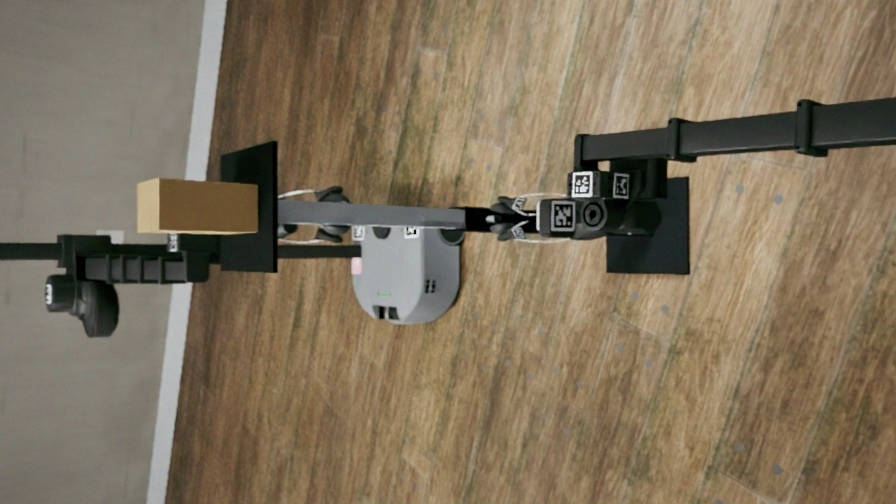

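Request:
execute_actions([
  {"r1":{"joints":{"gripper_m":0.045}}},
], cameras=[])

Request:
execute_actions([
  {"r1":{"joints":{"arm_m":0.468}},"r2":{"joints":{"lift_m":0.708}}},
], cameras=[])

Request:
execute_actions([
  {"r1":{"joints":{"gripper_m":-0.04}},"r2":{"joints":{"lift_m":0.716}}},
], cameras=[])

Request:
execute_actions([
  {"r1":{"joints":{"arm_m":0.449}}},
], cameras=[])

Request:
execute_actions([
  {"r1":{"joints":{"gripper_m":0.045}},"r2":{"joints":{"lift_m":0.71}}},
], cameras=["r1_head_camera"])

Scene clock: 236.70 s.
r1.base_odometry: x=-1.868 y=-1.886 heading=+1.044 (m, m, rad; r1's odometry frame)
r1.turned_by_wheels: +0.000 (rad since the last result)
r1.turned_by_imu: +0.001 (rad since the last result)
r1.base_tilt: forward=+0.5 right=-0.7 (deg)
r1.lidar_m: 2.76 1.60 1.42 1.42 1.65 2.94 1.93 3.88 3.38 0.88 3.94 3.76
r1.head_depth_mm: 2795 3097 2556 1980 1629 1387 1209 / 2893 3144 2534 1986 1630 1381 1221 / 2992 940 2355 1937 1719 1347 1206 / 1610 1113 2000 1865 1619 1381 1210 / 3091 3426 2534 1937 1626 1397 1205 / 3306 3528 2519 1989 1617 1391 1205 / 3395 3553 2520 1993 1617 1389 1203
r1.base_status: not commanded
r1.joint_positions: lift_m=+0.384 arm_m=+0.449 wrist_yaw_rad=+0.001 wrist_pitch_rad=-0.018 wrist_roll_rad=+0.013 gripper_m=+0.045 head_pan_rad=-1.577 head_tilt_rad=-0.693
r1.joint_status: all done
r1.motor_effort: left_wheel=-1(1) right_wheel=+0(1) lift_m=+43(44) arm_m=-7(12) wrist_yaw_rad=+1(1) wrist_pitch_rad=+8(8) wrist_roll_rad=+0(1) gripper_m=-1(80) head_pan_rad=+2(3) head_tilt_rad=-4(2) (%)
r1.hand_pose: x=-0.0213 y=-0.8502 z=+0.4937 quat_wxyz=(+0.703, +0.007, -0.711, -0.007) (m; r1's base frame)
r1.wrist_depth_mm: - - - 192 - - - / - - - 196 - - - / - - - 199 - - - / - - - 198 - - - / - - - 199 - - - / - - - 206 - - - / 907 903 887 214 914 988 -
r2.base_odometry: x=-0.368 y=+0.475 heading=+2.870 (m, m, rad; r2's odometry frame)
r2.turned_by_wheels: +0.000 (rad since the last result)
r2.turned_by_imu: +0.000 (rad since the last result)
r2.base_tilt: forward=-0.5 right=-0.8 (deg)
r2.lidar_m: 3.13 1.95 1.75 1.76 2.12 3.24 3.26 3.33 2.96 0.73 3.60 2.25
r2.head_depth_mm: 2565 2649 2062 1714 1470 1274 - / 2698 2605 2074 1733 - - 1110 / 2716 2349 2195 1619 1453 1264 1134 / 1598 721 1216 1617 1411 1266 1130 / 2952 2467 1965 1692 1441 1258 1122 / 3044 2565 2017 1688 1441 1256 1118 / 3160 2536 2016 1674 1435 1249 1113
r2.base_status: not commanded
r2.joint_positions: lift_m=+0.684 arm_m=+0.350 wrist_yaw_rad=+0.001 wrist_pitch_rad=-0.119 wrist_roll_rad=-0.005 gripper_m=-0.023 head_pan_rad=-1.563 head_tilt_rad=-0.889
r2.joint_status: not commanded
r2.on_its_own: wrist_pitch_rad is at rest, and its effort (+46) is outside its rest range (-20 to +32)
r2.motor_effort: left_wheel=+1(0) right_wheel=-1(1) lift_m=+21(21) arm_m=+2(2) wrist_yaw_rad=-2(2) wrist_pitch_rad=+46(46) wrist_roll_rad=+0(0) gripper_m=-18(18) head_pan_rad=-3(3) head_tilt_rad=-5(5) (%)
r2.hand_pose: x=-0.0213 y=-0.7463 z=+0.7683 quat_wxyz=(+0.708, +0.043, -0.704, -0.042) (m; r2's base frame)
r2.wrist_depth_mm: - - - 133 - - - / - - - 139 - - - / - - - 146 - - - / - - - 153 - - - / - - - 159 - - - / - - - 165 - - - / - - - 177 - - -
pictures: none
No camera images: the call's "cameras" was empty. Leave "cameras" out to get every camera's image.

Scene clock: 237.73 s.
r1.base_odometry: x=-1.868 y=-1.886 heading=+1.044 (m, m, rad; r1's odometry frame)
r1.turned_by_wheels: +0.000 (rad since the last result)
r1.turned_by_imu: +0.000 (rad since the last result)
r1.base_tilt: forward=+0.5 right=-0.6 (deg)
r1.lidar_m: 2.76 1.60 1.42 1.42 1.66 2.94 1.93 3.89 3.37 0.88 3.95 3.76
r1.head_depth_mm: 2845 3088 2542 1986 1631 1384 1203 / 2942 3148 2520 1991 1630 1380 1196 / 2951 865 2356 1937 1703 1380 1199 / 1548 1090 1981 1850 1626 1398 1206 / 3085 3385 2566 1914 1627 1376 1195 / 3293 3474 2555 1989 1630 1387 1197 / 3387 3510 2535 1966 1626 1386 1207
r1.base_status: not commanded
r1.joint_positions: lift_m=+0.384 arm_m=+0.468 wrist_yaw_rad=+0.001 wrist_pitch_rad=-0.018 wrist_roll_rad=+0.013 gripper_m=+0.045 head_pan_rad=-1.577 head_tilt_rad=-0.693
r1.joint_status: all done
r1.motor_effort: left_wheel=-1(1) right_wheel=+1(1) lift_m=+43(44) arm_m=+6(6) wrist_yaw_rad=-1(1) wrist_pitch_rad=+8(8) wrist_roll_rad=+0(1) gripper_m=+0(0) head_pan_rad=+3(3) head_tilt_rad=-3(3) (%)
r1.hand_pose: x=-0.0213 y=-0.8683 z=+0.4936 quat_wxyz=(+0.703, +0.007, -0.711, -0.007) (m; r1's base frame)
r1.wrist_depth_mm: - - - 174 - - - / - - - 178 - - - / - - - 181 - - - / - - - 178 - - - / - - - 181 - - - / - - - 144 - - - / 869 881 865 192 917 982 991
r2.base_odometry: x=-0.368 y=+0.475 heading=+2.870 (m, m, rad; r2's odometry frame)
r2.turned_by_wheels: +0.000 (rad since the last result)
r2.turned_by_imu: +0.000 (rad since the last result)
r2.base_tilt: forward=-0.5 right=-0.8 (deg)
r2.lidar_m: 3.14 1.95 1.75 1.76 2.12 3.25 3.26 3.33 2.96 0.73 3.59 2.24
r2.head_depth_mm: 2581 2612 2078 1728 1470 1298 - / 2699 2619 2129 1761 - - 1110 / 2720 2346 2172 1636 1450 1259 1127 / 1572 718 1840 1607 1411 1262 1130 / 2925 2473 1978 1688 1440 1262 1115 / 3002 2545 2022 1685 1439 1249 1112 / 3116 2521 2036 1688 1431 1248 1112
r2.base_status: not commanded
r2.joint_positions: lift_m=+0.707 arm_m=+0.350 wrist_yaw_rad=+0.001 wrist_pitch_rad=-0.150 wrist_roll_rad=-0.005 gripper_m=-0.023 head_pan_rad=-1.563 head_tilt_rad=-0.889
r2.joint_status: all done
r2.on_its_own: wrist_pitch_rad is at rest, and its effort (+58) is outside its rest range (-20 to +32)
r2.motor_effort: left_wheel=+1(1) right_wheel=-1(1) lift_m=+34(36) arm_m=+2(2) wrist_yaw_rad=-2(2) wrist_pitch_rad=+58(60) wrist_roll_rad=+0(0) gripper_m=-19(19) head_pan_rad=-2(3) head_tilt_rad=-5(4) (%)
r2.hand_pose: x=-0.0213 y=-0.7446 z=+0.7839 quat_wxyz=(+0.707, +0.054, -0.703, -0.053) (m; r2's base frame)
r2.wrist_depth_mm: - - - 132 - - - / - - - 138 - - - / - - - 144 - - - / - - - 153 - - - / - - - 158 - - - / - - - 167 - - - / - - - 181 - - -
pictures: none
No camera images: the call's "cameras" was empty. Leave "cameras" out to get every camera's image.

Scene clock: 239.07 s.
r1.base_odometry: x=-1.868 y=-1.886 heading=+1.044 (m, m, rad; r1's odometry frame)
r1.turned_by_wheels: +0.000 (rad since the last result)
r1.turned_by_imu: +0.000 (rad since the last result)
r1.base_tilt: forward=+0.6 right=-0.6 (deg)
r1.lidar_m: 2.76 1.61 1.42 1.42 1.66 2.95 1.92 3.87 3.38 0.88 3.96 3.76
r1.head_depth_mm: 2815 3070 2565 1991 1632 1383 1210 / 2891 3152 2524 1990 1621 1383 1207 / 3018 855 2433 1916 1716 1383 1210 / 1539 1072 1991 1853 1614 1385 1209 / 3124 3430 2526 1934 1639 1386 1205 / 3317 3537 2523 1973 1635 1386 1208 / 3403 3506 2539 1981 1631 1392 1205
r1.base_status: not commanded
r1.joint_positions: lift_m=+0.384 arm_m=+0.468 wrist_yaw_rad=+0.005 wrist_pitch_rad=-0.020 wrist_roll_rad=+0.013 gripper_m=-0.039 head_pan_rad=-1.577 head_tilt_rad=-0.693
r1.joint_status: all done
r1.motor_effort: left_wheel=-2(2) right_wheel=+5(5) lift_m=+44(43) arm_m=+6(7) wrist_yaw_rad=-2(3) wrist_pitch_rad=+8(8) wrist_roll_rad=+1(1) gripper_m=-24(98) head_pan_rad=+3(3) head_tilt_rad=-3(4) (%)
r1.hand_pose: x=-0.0203 y=-0.8683 z=+0.4933 quat_wxyz=(+0.703, +0.009, -0.711, -0.006) (m; r1's base frame)
r1.wrist_depth_mm: - - - 174 - - - / - - - 178 - - - / - - - 182 - - - / - - - 179 - - - / - - - 182 - - - / - - - 168 - - - / 884 885 856 192 980 984 992
r2.base_odometry: x=-0.368 y=+0.475 heading=+2.870 (m, m, rad; r2's odometry frame)
r2.turned_by_wheels: +0.000 (rad since the last result)
r2.turned_by_imu: +0.000 (rad since the last result)
r2.base_tilt: forward=-0.5 right=-0.8 (deg)
r2.lidar_m: 3.14 1.95 1.75 1.76 2.12 3.24 3.25 3.33 2.96 0.73 3.62 2.24
r2.head_depth_mm: 2574 2637 2069 1708 1489 1297 - / 2693 2594 2138 - - 1245 1104 / 2734 2347 2194 1658 1458 1259 1133 / 1526 709 1823 1609 1404 1261 1122 / 2929 2481 1971 1679 1440 1256 1117 / 3047 2554 2028 1679 1436 1257 1112 / 3092 2543 2016 1680 1436 1252 1110
r2.base_status: not commanded
r2.joint_positions: lift_m=+0.715 arm_m=+0.350 wrist_yaw_rad=+0.001 wrist_pitch_rad=-0.160 wrist_roll_rad=-0.005 gripper_m=-0.023 head_pan_rad=-1.563 head_tilt_rad=-0.889
r2.joint_status: all done
r2.on_its_own: wrist_pitch_rad is at rest, and its effort (+61) is outside its rest range (-20 to +32)
r2.motor_effort: left_wheel=+1(1) right_wheel=-2(1) lift_m=+35(36) arm_m=+2(2) wrist_yaw_rad=-2(2) wrist_pitch_rad=+61(62) wrist_roll_rad=+0(0) gripper_m=-18(19) head_pan_rad=-3(2) head_tilt_rad=-5(5) (%)
r2.hand_pose: x=-0.0213 y=-0.7439 z=+0.7893 quat_wxyz=(+0.707, +0.057, -0.703, -0.056) (m; r2's base frame)
r2.wrist_depth_mm: - - - 132 - - - / - - - 138 - - - / - - - 144 - - - / - - - 152 - - - / - - - 159 - - - / - - - 169 - - - / - - - 181 - - -
pictures: none
No camera images: the call's "cameras" was empty. Leave "cameras" out to get every camera's image.

Scene clock: 240.33 s.
r1.base_odometry: x=-1.868 y=-1.886 heading=+1.044 (m, m, rad; r1's odometry frame)
r1.turned_by_wheels: +0.000 (rad since the last result)
r1.turned_by_imu: +0.000 (rad since the last result)
r1.base_tilt: forward=+0.5 right=-0.7 (deg)
r1.lidar_m: 2.76 1.60 1.42 1.42 1.65 2.94 1.93 3.87 3.37 0.88 3.96 3.76
r1.head_depth_mm: 2852 3090 2522 1989 1630 1379 1202 / 2908 3200 2522 1970 1627 1387 1213 / 3007 833 2369 1921 1722 1357 1210 / 1542 1074 1979 1839 1637 1392 1208 / 3139 3422 2550 1906 1637 1378 1210 / 3294 3545 2562 1971 1631 1375 1209 / 3456 3498 2535 1998 1636 1388 1206
r1.base_status: not commanded
r1.joint_positions: lift_m=+0.384 arm_m=+0.450 wrist_yaw_rad=+0.001 wrist_pitch_rad=-0.016 wrist_roll_rad=+0.013 gripper_m=-0.033 head_pan_rad=-1.577 head_tilt_rad=-0.693
r1.joint_status: all done
r1.on_its_own: gripper_m is held at -0.034, not at your -0.040, by its stall guard, which is not easing now
r1.motor_effort: left_wheel=-1(3) right_wheel=+1(5) lift_m=+43(44) arm_m=-13(18) wrist_yaw_rad=-1(2) wrist_pitch_rad=+7(8) wrist_roll_rad=+0(1) gripper_m=-19(25) head_pan_rad=+3(3) head_tilt_rad=-4(3) (%)
r1.hand_pose: x=-0.0213 y=-0.8506 z=+0.4942 quat_wxyz=(+0.703, +0.006, -0.711, -0.006) (m; r1's base frame)
r1.wrist_depth_mm: - - - 192 - - - / - - - 195 - - - / - - - 199 - - - / - - - 198 - - - / - - - 199 - - - / - - - 206 - - - / 894 908 876 216 944 974 -
r2.base_odometry: x=-0.368 y=+0.475 heading=+2.870 (m, m, rad; r2's odometry frame)
r2.turned_by_wheels: +0.000 (rad since the last result)
r2.turned_by_imu: +0.000 (rad since the last result)
r2.base_tilt: forward=-0.5 right=-0.9 (deg)
r2.lidar_m: 3.13 1.95 1.75 1.75 2.12 3.24 3.25 3.34 2.96 0.73 3.59 2.25
r2.head_depth_mm: 2615 2624 2077 1716 1488 1300 - / 2702 2599 2125 - - 1241 1114 / 2750 2340 2176 1661 1451 1268 1134 / 1527 750 1830 1614 1410 1259 1128 / 2971 2474 1968 1691 1438 1259 1117 / 3021 2560 2031 1680 1442 1254 1115 / 3136 2540 2043 1683 1434 1250 1112
r2.base_status: not commanded
r2.joint_positions: lift_m=+0.715 arm_m=+0.350 wrist_yaw_rad=+0.001 wrist_pitch_rad=-0.135 wrist_roll_rad=-0.005 gripper_m=-0.023 head_pan_rad=-1.563 head_tilt_rad=-0.889
r2.joint_status: not commanded
r2.on_its_own: wrist_pitch_rad is at rest, and its effort (+52) is outside its rest range (-20 to +32)
r2.motor_effort: left_wheel=+1(1) right_wheel=-1(2) lift_m=+32(35) arm_m=+2(2) wrist_yaw_rad=-2(2) wrist_pitch_rad=+52(62) wrist_roll_rad=+0(0) gripper_m=-19(19) head_pan_rad=-3(2) head_tilt_rad=-4(4) (%)
r2.hand_pose: x=-0.0213 y=-0.7455 z=+0.7957 quat_wxyz=(+0.708, +0.048, -0.703, -0.047) (m; r2's base frame)
r2.wrist_depth_mm: - - - 133 - - - / - - - 139 - - - / - - - 145 - - - / - - - 152 - - - / - - - 158 - - - / - - - 166 - - - / - - - 178 - - -
pictures: none
No camera images: the call's "cameras" was empty. Leave "cameras" out to get every camera's image.

Scene clock: 241.60 s.
r1.base_odometry: x=-1.868 y=-1.886 heading=+1.044 (m, m, rad; r1's odometry frame)
r1.turned_by_wheels: +0.000 (rad since the last result)
r1.turned_by_imu: +0.000 (rad since the last result)
r1.base_tilt: forward=+0.4 right=-0.6 (deg)
r1.lidar_m: 2.75 1.60 1.42 1.42 1.66 2.94 1.93 3.89 3.37 0.89 3.97 3.75
r1.head_depth_mm: 2814 3091 2548 2002 1641 1388 1208 / 2920 3171 2539 1986 1620 1392 1213 / 2975 831 2454 1936 1717 1353 1206 / 1537 1069 1977 1870 1634 1387 1194 / 3090 3432 2543 1947 1642 1387 1202 / 3310 3466 2558 1987 1630 1384 1210 / 3362 3473 2538 1994 1629 1389 1206
r1.base_status: not commanded
r1.joint_positions: lift_m=+0.384 arm_m=+0.449 wrist_yaw_rad=+0.001 wrist_pitch_rad=-0.018 wrist_roll_rad=+0.013 gripper_m=+0.045 head_pan_rad=-1.577 head_tilt_rad=-0.693
r1.joint_status: all done
r1.motor_effort: left_wheel=-1(1) right_wheel=+1(1) lift_m=+44(44) arm_m=-7(12) wrist_yaw_rad=+0(0) wrist_pitch_rad=+8(8) wrist_roll_rad=+0(0) gripper_m=+1(80) head_pan_rad=+3(3) head_tilt_rad=-4(3) (%)
r1.hand_pose: x=-0.0213 y=-0.8502 z=+0.4937 quat_wxyz=(+0.703, +0.007, -0.711, -0.007) (m; r1's base frame)
r1.wrist_depth_mm: - - - 193 - - - / - - - 195 - - - / - - - 200 - - - / - - - 197 - - - / - - - 199 - - - / - - - 207 - - - / 894 894 896 213 939 996 976
r2.base_odometry: x=-0.368 y=+0.475 heading=+2.870 (m, m, rad; r2's odometry frame)
r2.turned_by_wheels: +0.000 (rad since the last result)
r2.turned_by_imu: +0.000 (rad since the last result)
r2.base_tilt: forward=-0.4 right=-0.8 (deg)
r2.lidar_m: 3.13 1.96 1.75 1.76 2.12 3.24 3.25 3.32 2.96 0.73 3.60 2.25
r2.head_depth_mm: 2617 2603 2075 1711 1475 1294 - / 2719 2609 2109 1749 - 1243 1102 / 2722 2345 2210 1637 1456 1269 1132 / 1530 751 1840 1620 1403 1263 1124 / 2941 2505 1967 1684 1441 1258 1107 / 3016 2568 2009 1688 1439 1258 1115 / 3117 2519 2012 1675 1440 1253 1108
r2.base_status: not commanded
r2.joint_positions: lift_m=+0.710 arm_m=+0.350 wrist_yaw_rad=+0.001 wrist_pitch_rad=-0.118 wrist_roll_rad=-0.005 gripper_m=-0.023 head_pan_rad=-1.563 head_tilt_rad=-0.889
r2.joint_status: all done
r2.on_its_own: wrist_pitch_rad is at rest, and its effort (+45) is outside its rest range (-20 to +32)
r2.motor_effort: left_wheel=+1(1) right_wheel=-1(1) lift_m=+21(29) arm_m=+2(2) wrist_yaw_rad=-2(2) wrist_pitch_rad=+45(52) wrist_roll_rad=+0(0) gripper_m=-19(19) head_pan_rad=-3(2) head_tilt_rad=-6(5) (%)
r2.hand_pose: x=-0.0213 y=-0.7464 z=+0.7946 quat_wxyz=(+0.708, +0.042, -0.704, -0.042) (m; r2's base frame)
r2.wrist_depth_mm: - - - 134 - - - / - - - 140 - - - / - - - 146 - - - / - - - 153 - - - / - - - 158 - - - / - - - 165 - - - / - - - 177 - - -
pictures: r1_head_camera (sideways: a quarter turn clockwise sets it upright)
Images, in order (width x height): r1_head_camera 896x504.

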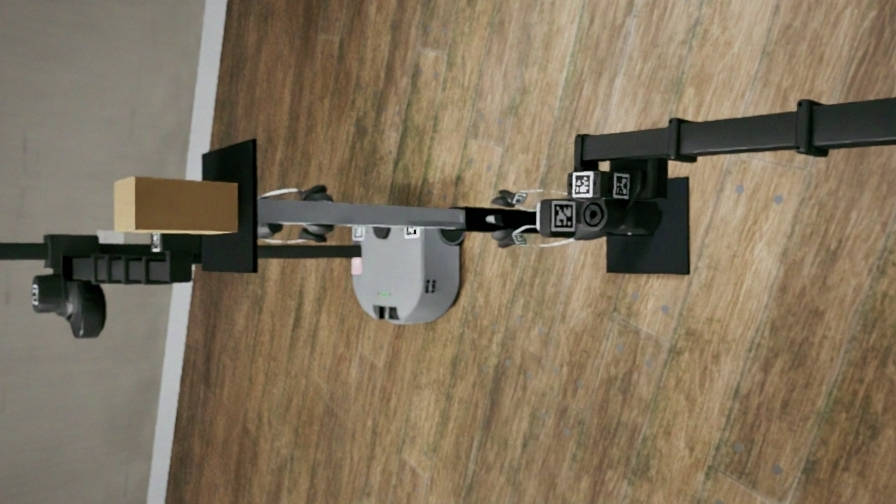

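Past hole 2. Now hole 3.

Request:
execute_actions([
  {"r1":{"joints":{"arm_m":0.468}},"r2":{"joints":{"lift_m":0.734}}},
], cameras=[])

Request:
execute_actions([
  {"r1":{"joints":{"gripper_m":-0.04}},"r2":{"joints":{"lift_m":0.7415}}},
], cameras=[])

Request:
execute_actions([
  {"r1":{"joints":{"arm_m":0.449}}},
], cameras=[])

Request:
execute_actions([
  {"r1":{"joints":{"gripper_m":0.045}},"r2":{"joints":{"lift_m":0.736}}},
], cameras=["r1_head_camera"])

Scene clock: 246.73 s.
r1.base_odometry: x=-1.868 y=-1.886 heading=+1.044 (m, m, rad; r1's odometry frame)
r1.turned_by_wheels: +0.000 (rad since the last result)
r1.turned_by_imu: +0.001 (rad since the last result)
r1.base_tilt: forward=+0.3 right=-0.6 (deg)
r1.lidar_m: 2.77 1.60 1.42 1.42 1.66 2.95 1.93 3.89 3.37 0.88 3.95 3.75
r1.head_depth_mm: 2799 3130 2536 1988 1641 1380 1197 / 2932 3111 2523 1987 1634 1389 1207 / 2961 842 2429 1903 1712 1383 1212 / 1518 1058 2004 1860 1626 1388 1200 / 3101 3390 2534 1921 1641 1388 1200 / 3258 3483 2514 1993 1632 1389 1193 / 3421 3515 2547 1971 1631 1383 1214
r1.base_status: not commanded
r1.joint_positions: lift_m=+0.384 arm_m=+0.468 wrist_yaw_rad=+0.001 wrist_pitch_rad=-0.018 wrist_roll_rad=+0.013 gripper_m=+0.045 head_pan_rad=-1.577 head_tilt_rad=-0.693
r1.joint_status: all done
r1.motor_effort: left_wheel=-1(1) right_wheel=+0(0) lift_m=+44(44) arm_m=+7(4) wrist_yaw_rad=+1(1) wrist_pitch_rad=+8(8) wrist_roll_rad=+1(0) gripper_m=+0(0) head_pan_rad=+3(3) head_tilt_rad=-4(3) (%)
r1.hand_pose: x=-0.0213 y=-0.8683 z=+0.4936 quat_wxyz=(+0.703, +0.007, -0.711, -0.007) (m; r1's base frame)
r1.wrist_depth_mm: - - - 173 - - - / - - - 178 - - - / - - - 181 - - - / - - - 178 - - - / - - - 182 - - - / - - - 144 - - - / 893 900 853 193 924 - 994
r2.base_odometry: x=-0.368 y=+0.475 heading=+2.870 (m, m, rad; r2's odometry frame)
r2.turned_by_wheels: +0.000 (rad since the last result)
r2.turned_by_imu: +0.000 (rad since the last result)
r2.base_tilt: forward=-0.4 right=-0.9 (deg)
r2.lidar_m: 3.12 1.96 1.75 1.76 2.12 3.24 3.27 3.34 2.97 0.73 3.60 2.25
r2.head_depth_mm: 2591 2625 2075 1722 1490 - - / 2715 2608 2121 - - 1261 1122 / 2732 2326 - 1666 1444 1266 1129 / 647 718 1849 1617 1403 1265 1125 / 2916 2459 1983 1681 1434 1254 1119 / 3018 2557 2022 1679 1442 1256 1120 / 3128 2541 2038 1674 1433 1254 1109
r2.base_status: not commanded
r2.joint_positions: lift_m=+0.733 arm_m=+0.350 wrist_yaw_rad=+0.001 wrist_pitch_rad=-0.150 wrist_roll_rad=-0.005 gripper_m=-0.023 head_pan_rad=-1.563 head_tilt_rad=-0.889
r2.joint_status: all done
r2.on_its_own: wrist_pitch_rad is at rest, and its effort (+58) is outside its rest range (-20 to +32)
r2.motor_effort: left_wheel=+0(1) right_wheel=+0(1) lift_m=+34(36) arm_m=+2(2) wrist_yaw_rad=-2(2) wrist_pitch_rad=+58(61) wrist_roll_rad=+0(0) gripper_m=-19(19) head_pan_rad=-2(2) head_tilt_rad=-6(6) (%)
r2.hand_pose: x=-0.0213 y=-0.7446 z=+0.8099 quat_wxyz=(+0.707, +0.054, -0.703, -0.053) (m; r2's base frame)
r2.wrist_depth_mm: - - - 132 - - - / - - - 138 - - - / - - - 144 - - - / - - - 153 - - - / - - - 159 - - - / - - - 167 - - - / - - - 181 - - -
pictures: none
No camera images: the call's "cameras" was empty. Leave "cameras" out to get every camera's image.

Scene clock: 248.07 s.
r1.base_odometry: x=-1.868 y=-1.886 heading=+1.044 (m, m, rad; r1's odometry frame)
r1.turned_by_wheels: +0.000 (rad since the last result)
r1.turned_by_imu: +0.000 (rad since the last result)
r1.base_tilt: forward=+0.5 right=-0.6 (deg)
r1.lidar_m: 2.76 1.60 1.42 1.42 1.66 2.94 1.93 3.88 3.38 0.88 3.93 3.76
r1.head_depth_mm: 2859 3132 2578 1965 1645 1384 1200 / 2897 3181 2559 1982 1643 1397 1201 / 2951 832 2437 1909 1706 1385 1203 / 1507 1047 2034 1865 1600 1385 1202 / 3138 3373 2548 1919 1622 1389 1210 / 3267 3496 2530 1979 1632 1393 1201 / 3401 3474 2521 1979 1632 1382 1202
r1.base_status: not commanded
r1.joint_positions: lift_m=+0.384 arm_m=+0.468 wrist_yaw_rad=+0.005 wrist_pitch_rad=-0.020 wrist_roll_rad=+0.013 gripper_m=-0.039 head_pan_rad=-1.577 head_tilt_rad=-0.693
r1.joint_status: all done
r1.motor_effort: left_wheel=-3(3) right_wheel=+5(5) lift_m=+44(44) arm_m=+7(6) wrist_yaw_rad=-4(3) wrist_pitch_rad=+9(9) wrist_roll_rad=+1(0) gripper_m=-24(97) head_pan_rad=+3(2) head_tilt_rad=-3(3) (%)
r1.hand_pose: x=-0.0203 y=-0.8683 z=+0.4933 quat_wxyz=(+0.703, +0.009, -0.711, -0.006) (m; r1's base frame)
r1.wrist_depth_mm: - - - 174 - - - / - - - 178 - - - / - - - 181 - - - / - - - 178 - - - / - - - 181 - - - / - - - 167 - - - / 875 905 887 194 988 965 986
r2.base_odometry: x=-0.368 y=+0.475 heading=+2.870 (m, m, rad; r2's odometry frame)
r2.turned_by_wheels: +0.000 (rad since the last result)
r2.turned_by_imu: +0.000 (rad since the last result)
r2.base_tilt: forward=-0.5 right=-0.8 (deg)
r2.lidar_m: 3.13 1.95 1.75 1.76 2.11 3.24 3.26 3.34 2.96 0.73 3.60 2.24
r2.head_depth_mm: 2581 2605 2065 1712 1493 - - / 2683 2597 2148 - - 1239 1115 / 2715 2346 - 1665 1444 1266 1132 / 650 709 1863 1612 1412 1263 1130 / 2954 2498 1983 1685 1434 1259 1119 / 3075 2546 2043 1678 1443 1257 1113 / 3143 2549 2016 1686 1432 1248 1114
r2.base_status: not commanded
r2.joint_positions: lift_m=+0.741 arm_m=+0.350 wrist_yaw_rad=+0.001 wrist_pitch_rad=-0.160 wrist_roll_rad=-0.005 gripper_m=-0.023 head_pan_rad=-1.563 head_tilt_rad=-0.889
r2.joint_status: all done
r2.on_its_own: wrist_pitch_rad is at rest, and its effort (+62) is outside its rest range (-20 to +32)
r2.motor_effort: left_wheel=+1(1) right_wheel=-1(2) lift_m=+35(34) arm_m=+2(2) wrist_yaw_rad=-2(2) wrist_pitch_rad=+62(63) wrist_roll_rad=+0(0) gripper_m=-19(19) head_pan_rad=-3(3) head_tilt_rad=-6(6) (%)
r2.hand_pose: x=-0.0213 y=-0.7439 z=+0.8147 quat_wxyz=(+0.707, +0.057, -0.703, -0.056) (m; r2's base frame)
r2.wrist_depth_mm: - - - 131 - - - / - - - 137 - - - / - - - 144 - - - / - - - 153 - - - / - - - 159 - - - / - - - 169 - - - / - - - 182 - - -
pictures: none
No camera images: the call's "cameras" was empty. Leave "cameras" out to get every camera's image.

Scene clock: 249.33 s.
r1.base_odometry: x=-1.868 y=-1.886 heading=+1.044 (m, m, rad; r1's odometry frame)
r1.turned_by_wheels: +0.000 (rad since the last result)
r1.turned_by_imu: +0.000 (rad since the last result)
r1.base_tilt: forward=+0.5 right=-0.6 (deg)
r1.lidar_m: 2.76 1.60 1.42 1.42 1.66 2.94 1.93 3.89 3.38 0.88 3.95 3.76
r1.head_depth_mm: 2857 3094 2496 1989 1644 1393 1202 / 2922 3182 2521 1997 1635 1391 1210 / 2942 830 2427 1937 1720 1361 1206 / 1509 1054 2002 1851 1633 1375 1205 / 3083 3383 2544 1931 1624 1386 1212 / 3318 3522 2545 1971 1642 1389 1202 / 3460 3485 2535 1994 1627 1380 1210
r1.base_status: not commanded
r1.joint_positions: lift_m=+0.384 arm_m=+0.450 wrist_yaw_rad=+0.001 wrist_pitch_rad=-0.016 wrist_roll_rad=+0.013 gripper_m=-0.033 head_pan_rad=-1.577 head_tilt_rad=-0.693
r1.joint_status: all done
r1.on_its_own: gripper_m is held at -0.034, not at your -0.040, by its stall guard, which is not easing now
r1.motor_effort: left_wheel=-1(3) right_wheel=+0(5) lift_m=+44(44) arm_m=-12(22) wrist_yaw_rad=+1(3) wrist_pitch_rad=+7(8) wrist_roll_rad=+1(1) gripper_m=-21(24) head_pan_rad=+3(3) head_tilt_rad=-3(4) (%)
r1.hand_pose: x=-0.0213 y=-0.8506 z=+0.4942 quat_wxyz=(+0.703, +0.006, -0.711, -0.006) (m; r1's base frame)
r1.wrist_depth_mm: - - - 192 - - - / - - - 195 - - - / - - - 199 - - - / - - - 196 - - - / - - - 198 - - - / - - - 206 - - - / 863 913 880 213 977 998 -
r2.base_odometry: x=-0.368 y=+0.475 heading=+2.870 (m, m, rad; r2's odometry frame)
r2.turned_by_wheels: +0.000 (rad since the last result)
r2.turned_by_imu: +0.000 (rad since the last result)
r2.base_tilt: forward=-0.6 right=-0.8 (deg)
r2.lidar_m: 3.12 1.95 1.75 1.76 2.12 3.24 3.26 3.34 2.96 0.73 3.61 2.24
r2.head_depth_mm: 2582 2637 2069 1714 1498 - - / 2668 2616 2145 - - 1247 1114 / 2705 2387 - 1665 1457 1266 1133 / 641 773 1857 1621 1419 1261 1125 / 2965 2486 1978 1684 1448 1266 1117 / 3018 2553 2031 1686 1435 1251 1112 / 3142 2542 2037 1682 1430 1251 1112
r2.base_status: not commanded
r2.joint_positions: lift_m=+0.741 arm_m=+0.350 wrist_yaw_rad=+0.001 wrist_pitch_rad=-0.135 wrist_roll_rad=-0.005 gripper_m=-0.023 head_pan_rad=-1.563 head_tilt_rad=-0.889
r2.joint_status: not commanded
r2.on_its_own: wrist_pitch_rad is at rest, and its effort (+52) is outside its rest range (-20 to +32)
r2.motor_effort: left_wheel=+0(1) right_wheel=-2(1) lift_m=+32(35) arm_m=+2(2) wrist_yaw_rad=-1(2) wrist_pitch_rad=+52(62) wrist_roll_rad=+0(0) gripper_m=-18(19) head_pan_rad=-2(3) head_tilt_rad=-5(5) (%)
r2.hand_pose: x=-0.0213 y=-0.7455 z=+0.8212 quat_wxyz=(+0.708, +0.048, -0.703, -0.048) (m; r2's base frame)
r2.wrist_depth_mm: - - - 132 - - - / - - - 139 - - - / - - - 144 - - - / - - - 153 - - - / - - - 158 - - - / - - - 167 - - - / - - - 178 - - -
pictures: none
No camera images: the call's "cameras" was empty. Leave "cameras" out to get every camera's image.

Scene clock: 250.60 s.
r1.base_odometry: x=-1.868 y=-1.886 heading=+1.044 (m, m, rad; r1's odometry frame)
r1.turned_by_wheels: +0.000 (rad since the last result)
r1.turned_by_imu: +0.000 (rad since the last result)
r1.base_tilt: forward=+0.5 right=-0.7 (deg)
r1.lidar_m: 2.76 1.61 1.42 1.42 1.66 2.94 1.93 3.89 3.36 0.88 3.95 3.76
r1.head_depth_mm: 2839 3113 2548 1990 1638 1381 1203 / 2928 3158 2533 1975 1632 1384 1218 / 2974 829 2465 1916 1719 1356 1207 / 1515 1049 2002 1855 1627 1382 1201 / 3141 3405 2551 1916 1619 1394 1205 / 3245 3533 2535 2002 1635 1389 1203 / 3396 3481 2526 1984 1619 1388 1205
r1.base_status: not commanded
r1.joint_positions: lift_m=+0.384 arm_m=+0.449 wrist_yaw_rad=+0.001 wrist_pitch_rad=-0.018 wrist_roll_rad=+0.013 gripper_m=+0.045 head_pan_rad=-1.577 head_tilt_rad=-0.693
r1.joint_status: all done
r1.motor_effort: left_wheel=-1(1) right_wheel=+1(1) lift_m=+44(43) arm_m=-7(12) wrist_yaw_rad=+0(0) wrist_pitch_rad=+8(8) wrist_roll_rad=+0(1) gripper_m=+1(80) head_pan_rad=+3(3) head_tilt_rad=-3(3) (%)
r1.hand_pose: x=-0.0213 y=-0.8502 z=+0.4937 quat_wxyz=(+0.703, +0.007, -0.711, -0.007) (m; r1's base frame)
r1.wrist_depth_mm: - - - 193 - - - / - - - 195 - - - / - - - 200 - - - / - - - 197 - - - / - - - 200 - - - / - - - 206 - - - / 887 902 861 213 904 982 -
r2.base_odometry: x=-0.368 y=+0.475 heading=+2.870 (m, m, rad; r2's odometry frame)
r2.turned_by_wheels: +0.000 (rad since the last result)
r2.turned_by_imu: +0.000 (rad since the last result)
r2.base_tilt: forward=-0.4 right=-0.8 (deg)
r2.lidar_m: 3.14 1.96 1.75 1.76 2.12 3.24 3.24 3.33 2.97 0.73 3.62 2.25
r2.head_depth_mm: 2602 2618 2087 1710 1496 - - / 2705 2593 2124 - - 1242 1120 / 2735 2417 - 1667 1451 1266 1137 / 641 774 1541 1609 1410 1265 1125 / 2982 2471 1970 1677 1435 1256 1119 / 3004 2553 2019 1683 1438 1257 1115 / 3127 2552 2022 1674 1435 1253 1109
r2.base_status: not commanded
r2.joint_positions: lift_m=+0.736 arm_m=+0.350 wrist_yaw_rad=+0.001 wrist_pitch_rad=-0.119 wrist_roll_rad=-0.005 gripper_m=-0.023 head_pan_rad=-1.563 head_tilt_rad=-0.889
r2.joint_status: all done
r2.on_its_own: wrist_pitch_rad is at rest, and its effort (+46) is outside its rest range (-20 to +32)
r2.motor_effort: left_wheel=+1(1) right_wheel=-1(1) lift_m=+21(29) arm_m=+2(2) wrist_yaw_rad=-1(2) wrist_pitch_rad=+46(52) wrist_roll_rad=+0(0) gripper_m=-19(19) head_pan_rad=-3(2) head_tilt_rad=-4(5) (%)
r2.hand_pose: x=-0.0213 y=-0.7464 z=+0.8205 quat_wxyz=(+0.708, +0.043, -0.704, -0.042) (m; r2's base frame)
r2.wrist_depth_mm: - - - 134 - - - / - - - 139 - - - / - - - 146 - - - / - - - 153 - - - / - - - 157 - - - / - - - 165 - - - / - - - 176 - - -
pictures: r1_head_camera (sideways: a quarter turn clockwise sets it upright)
Images, in order (width x height): r1_head_camera 896x504.

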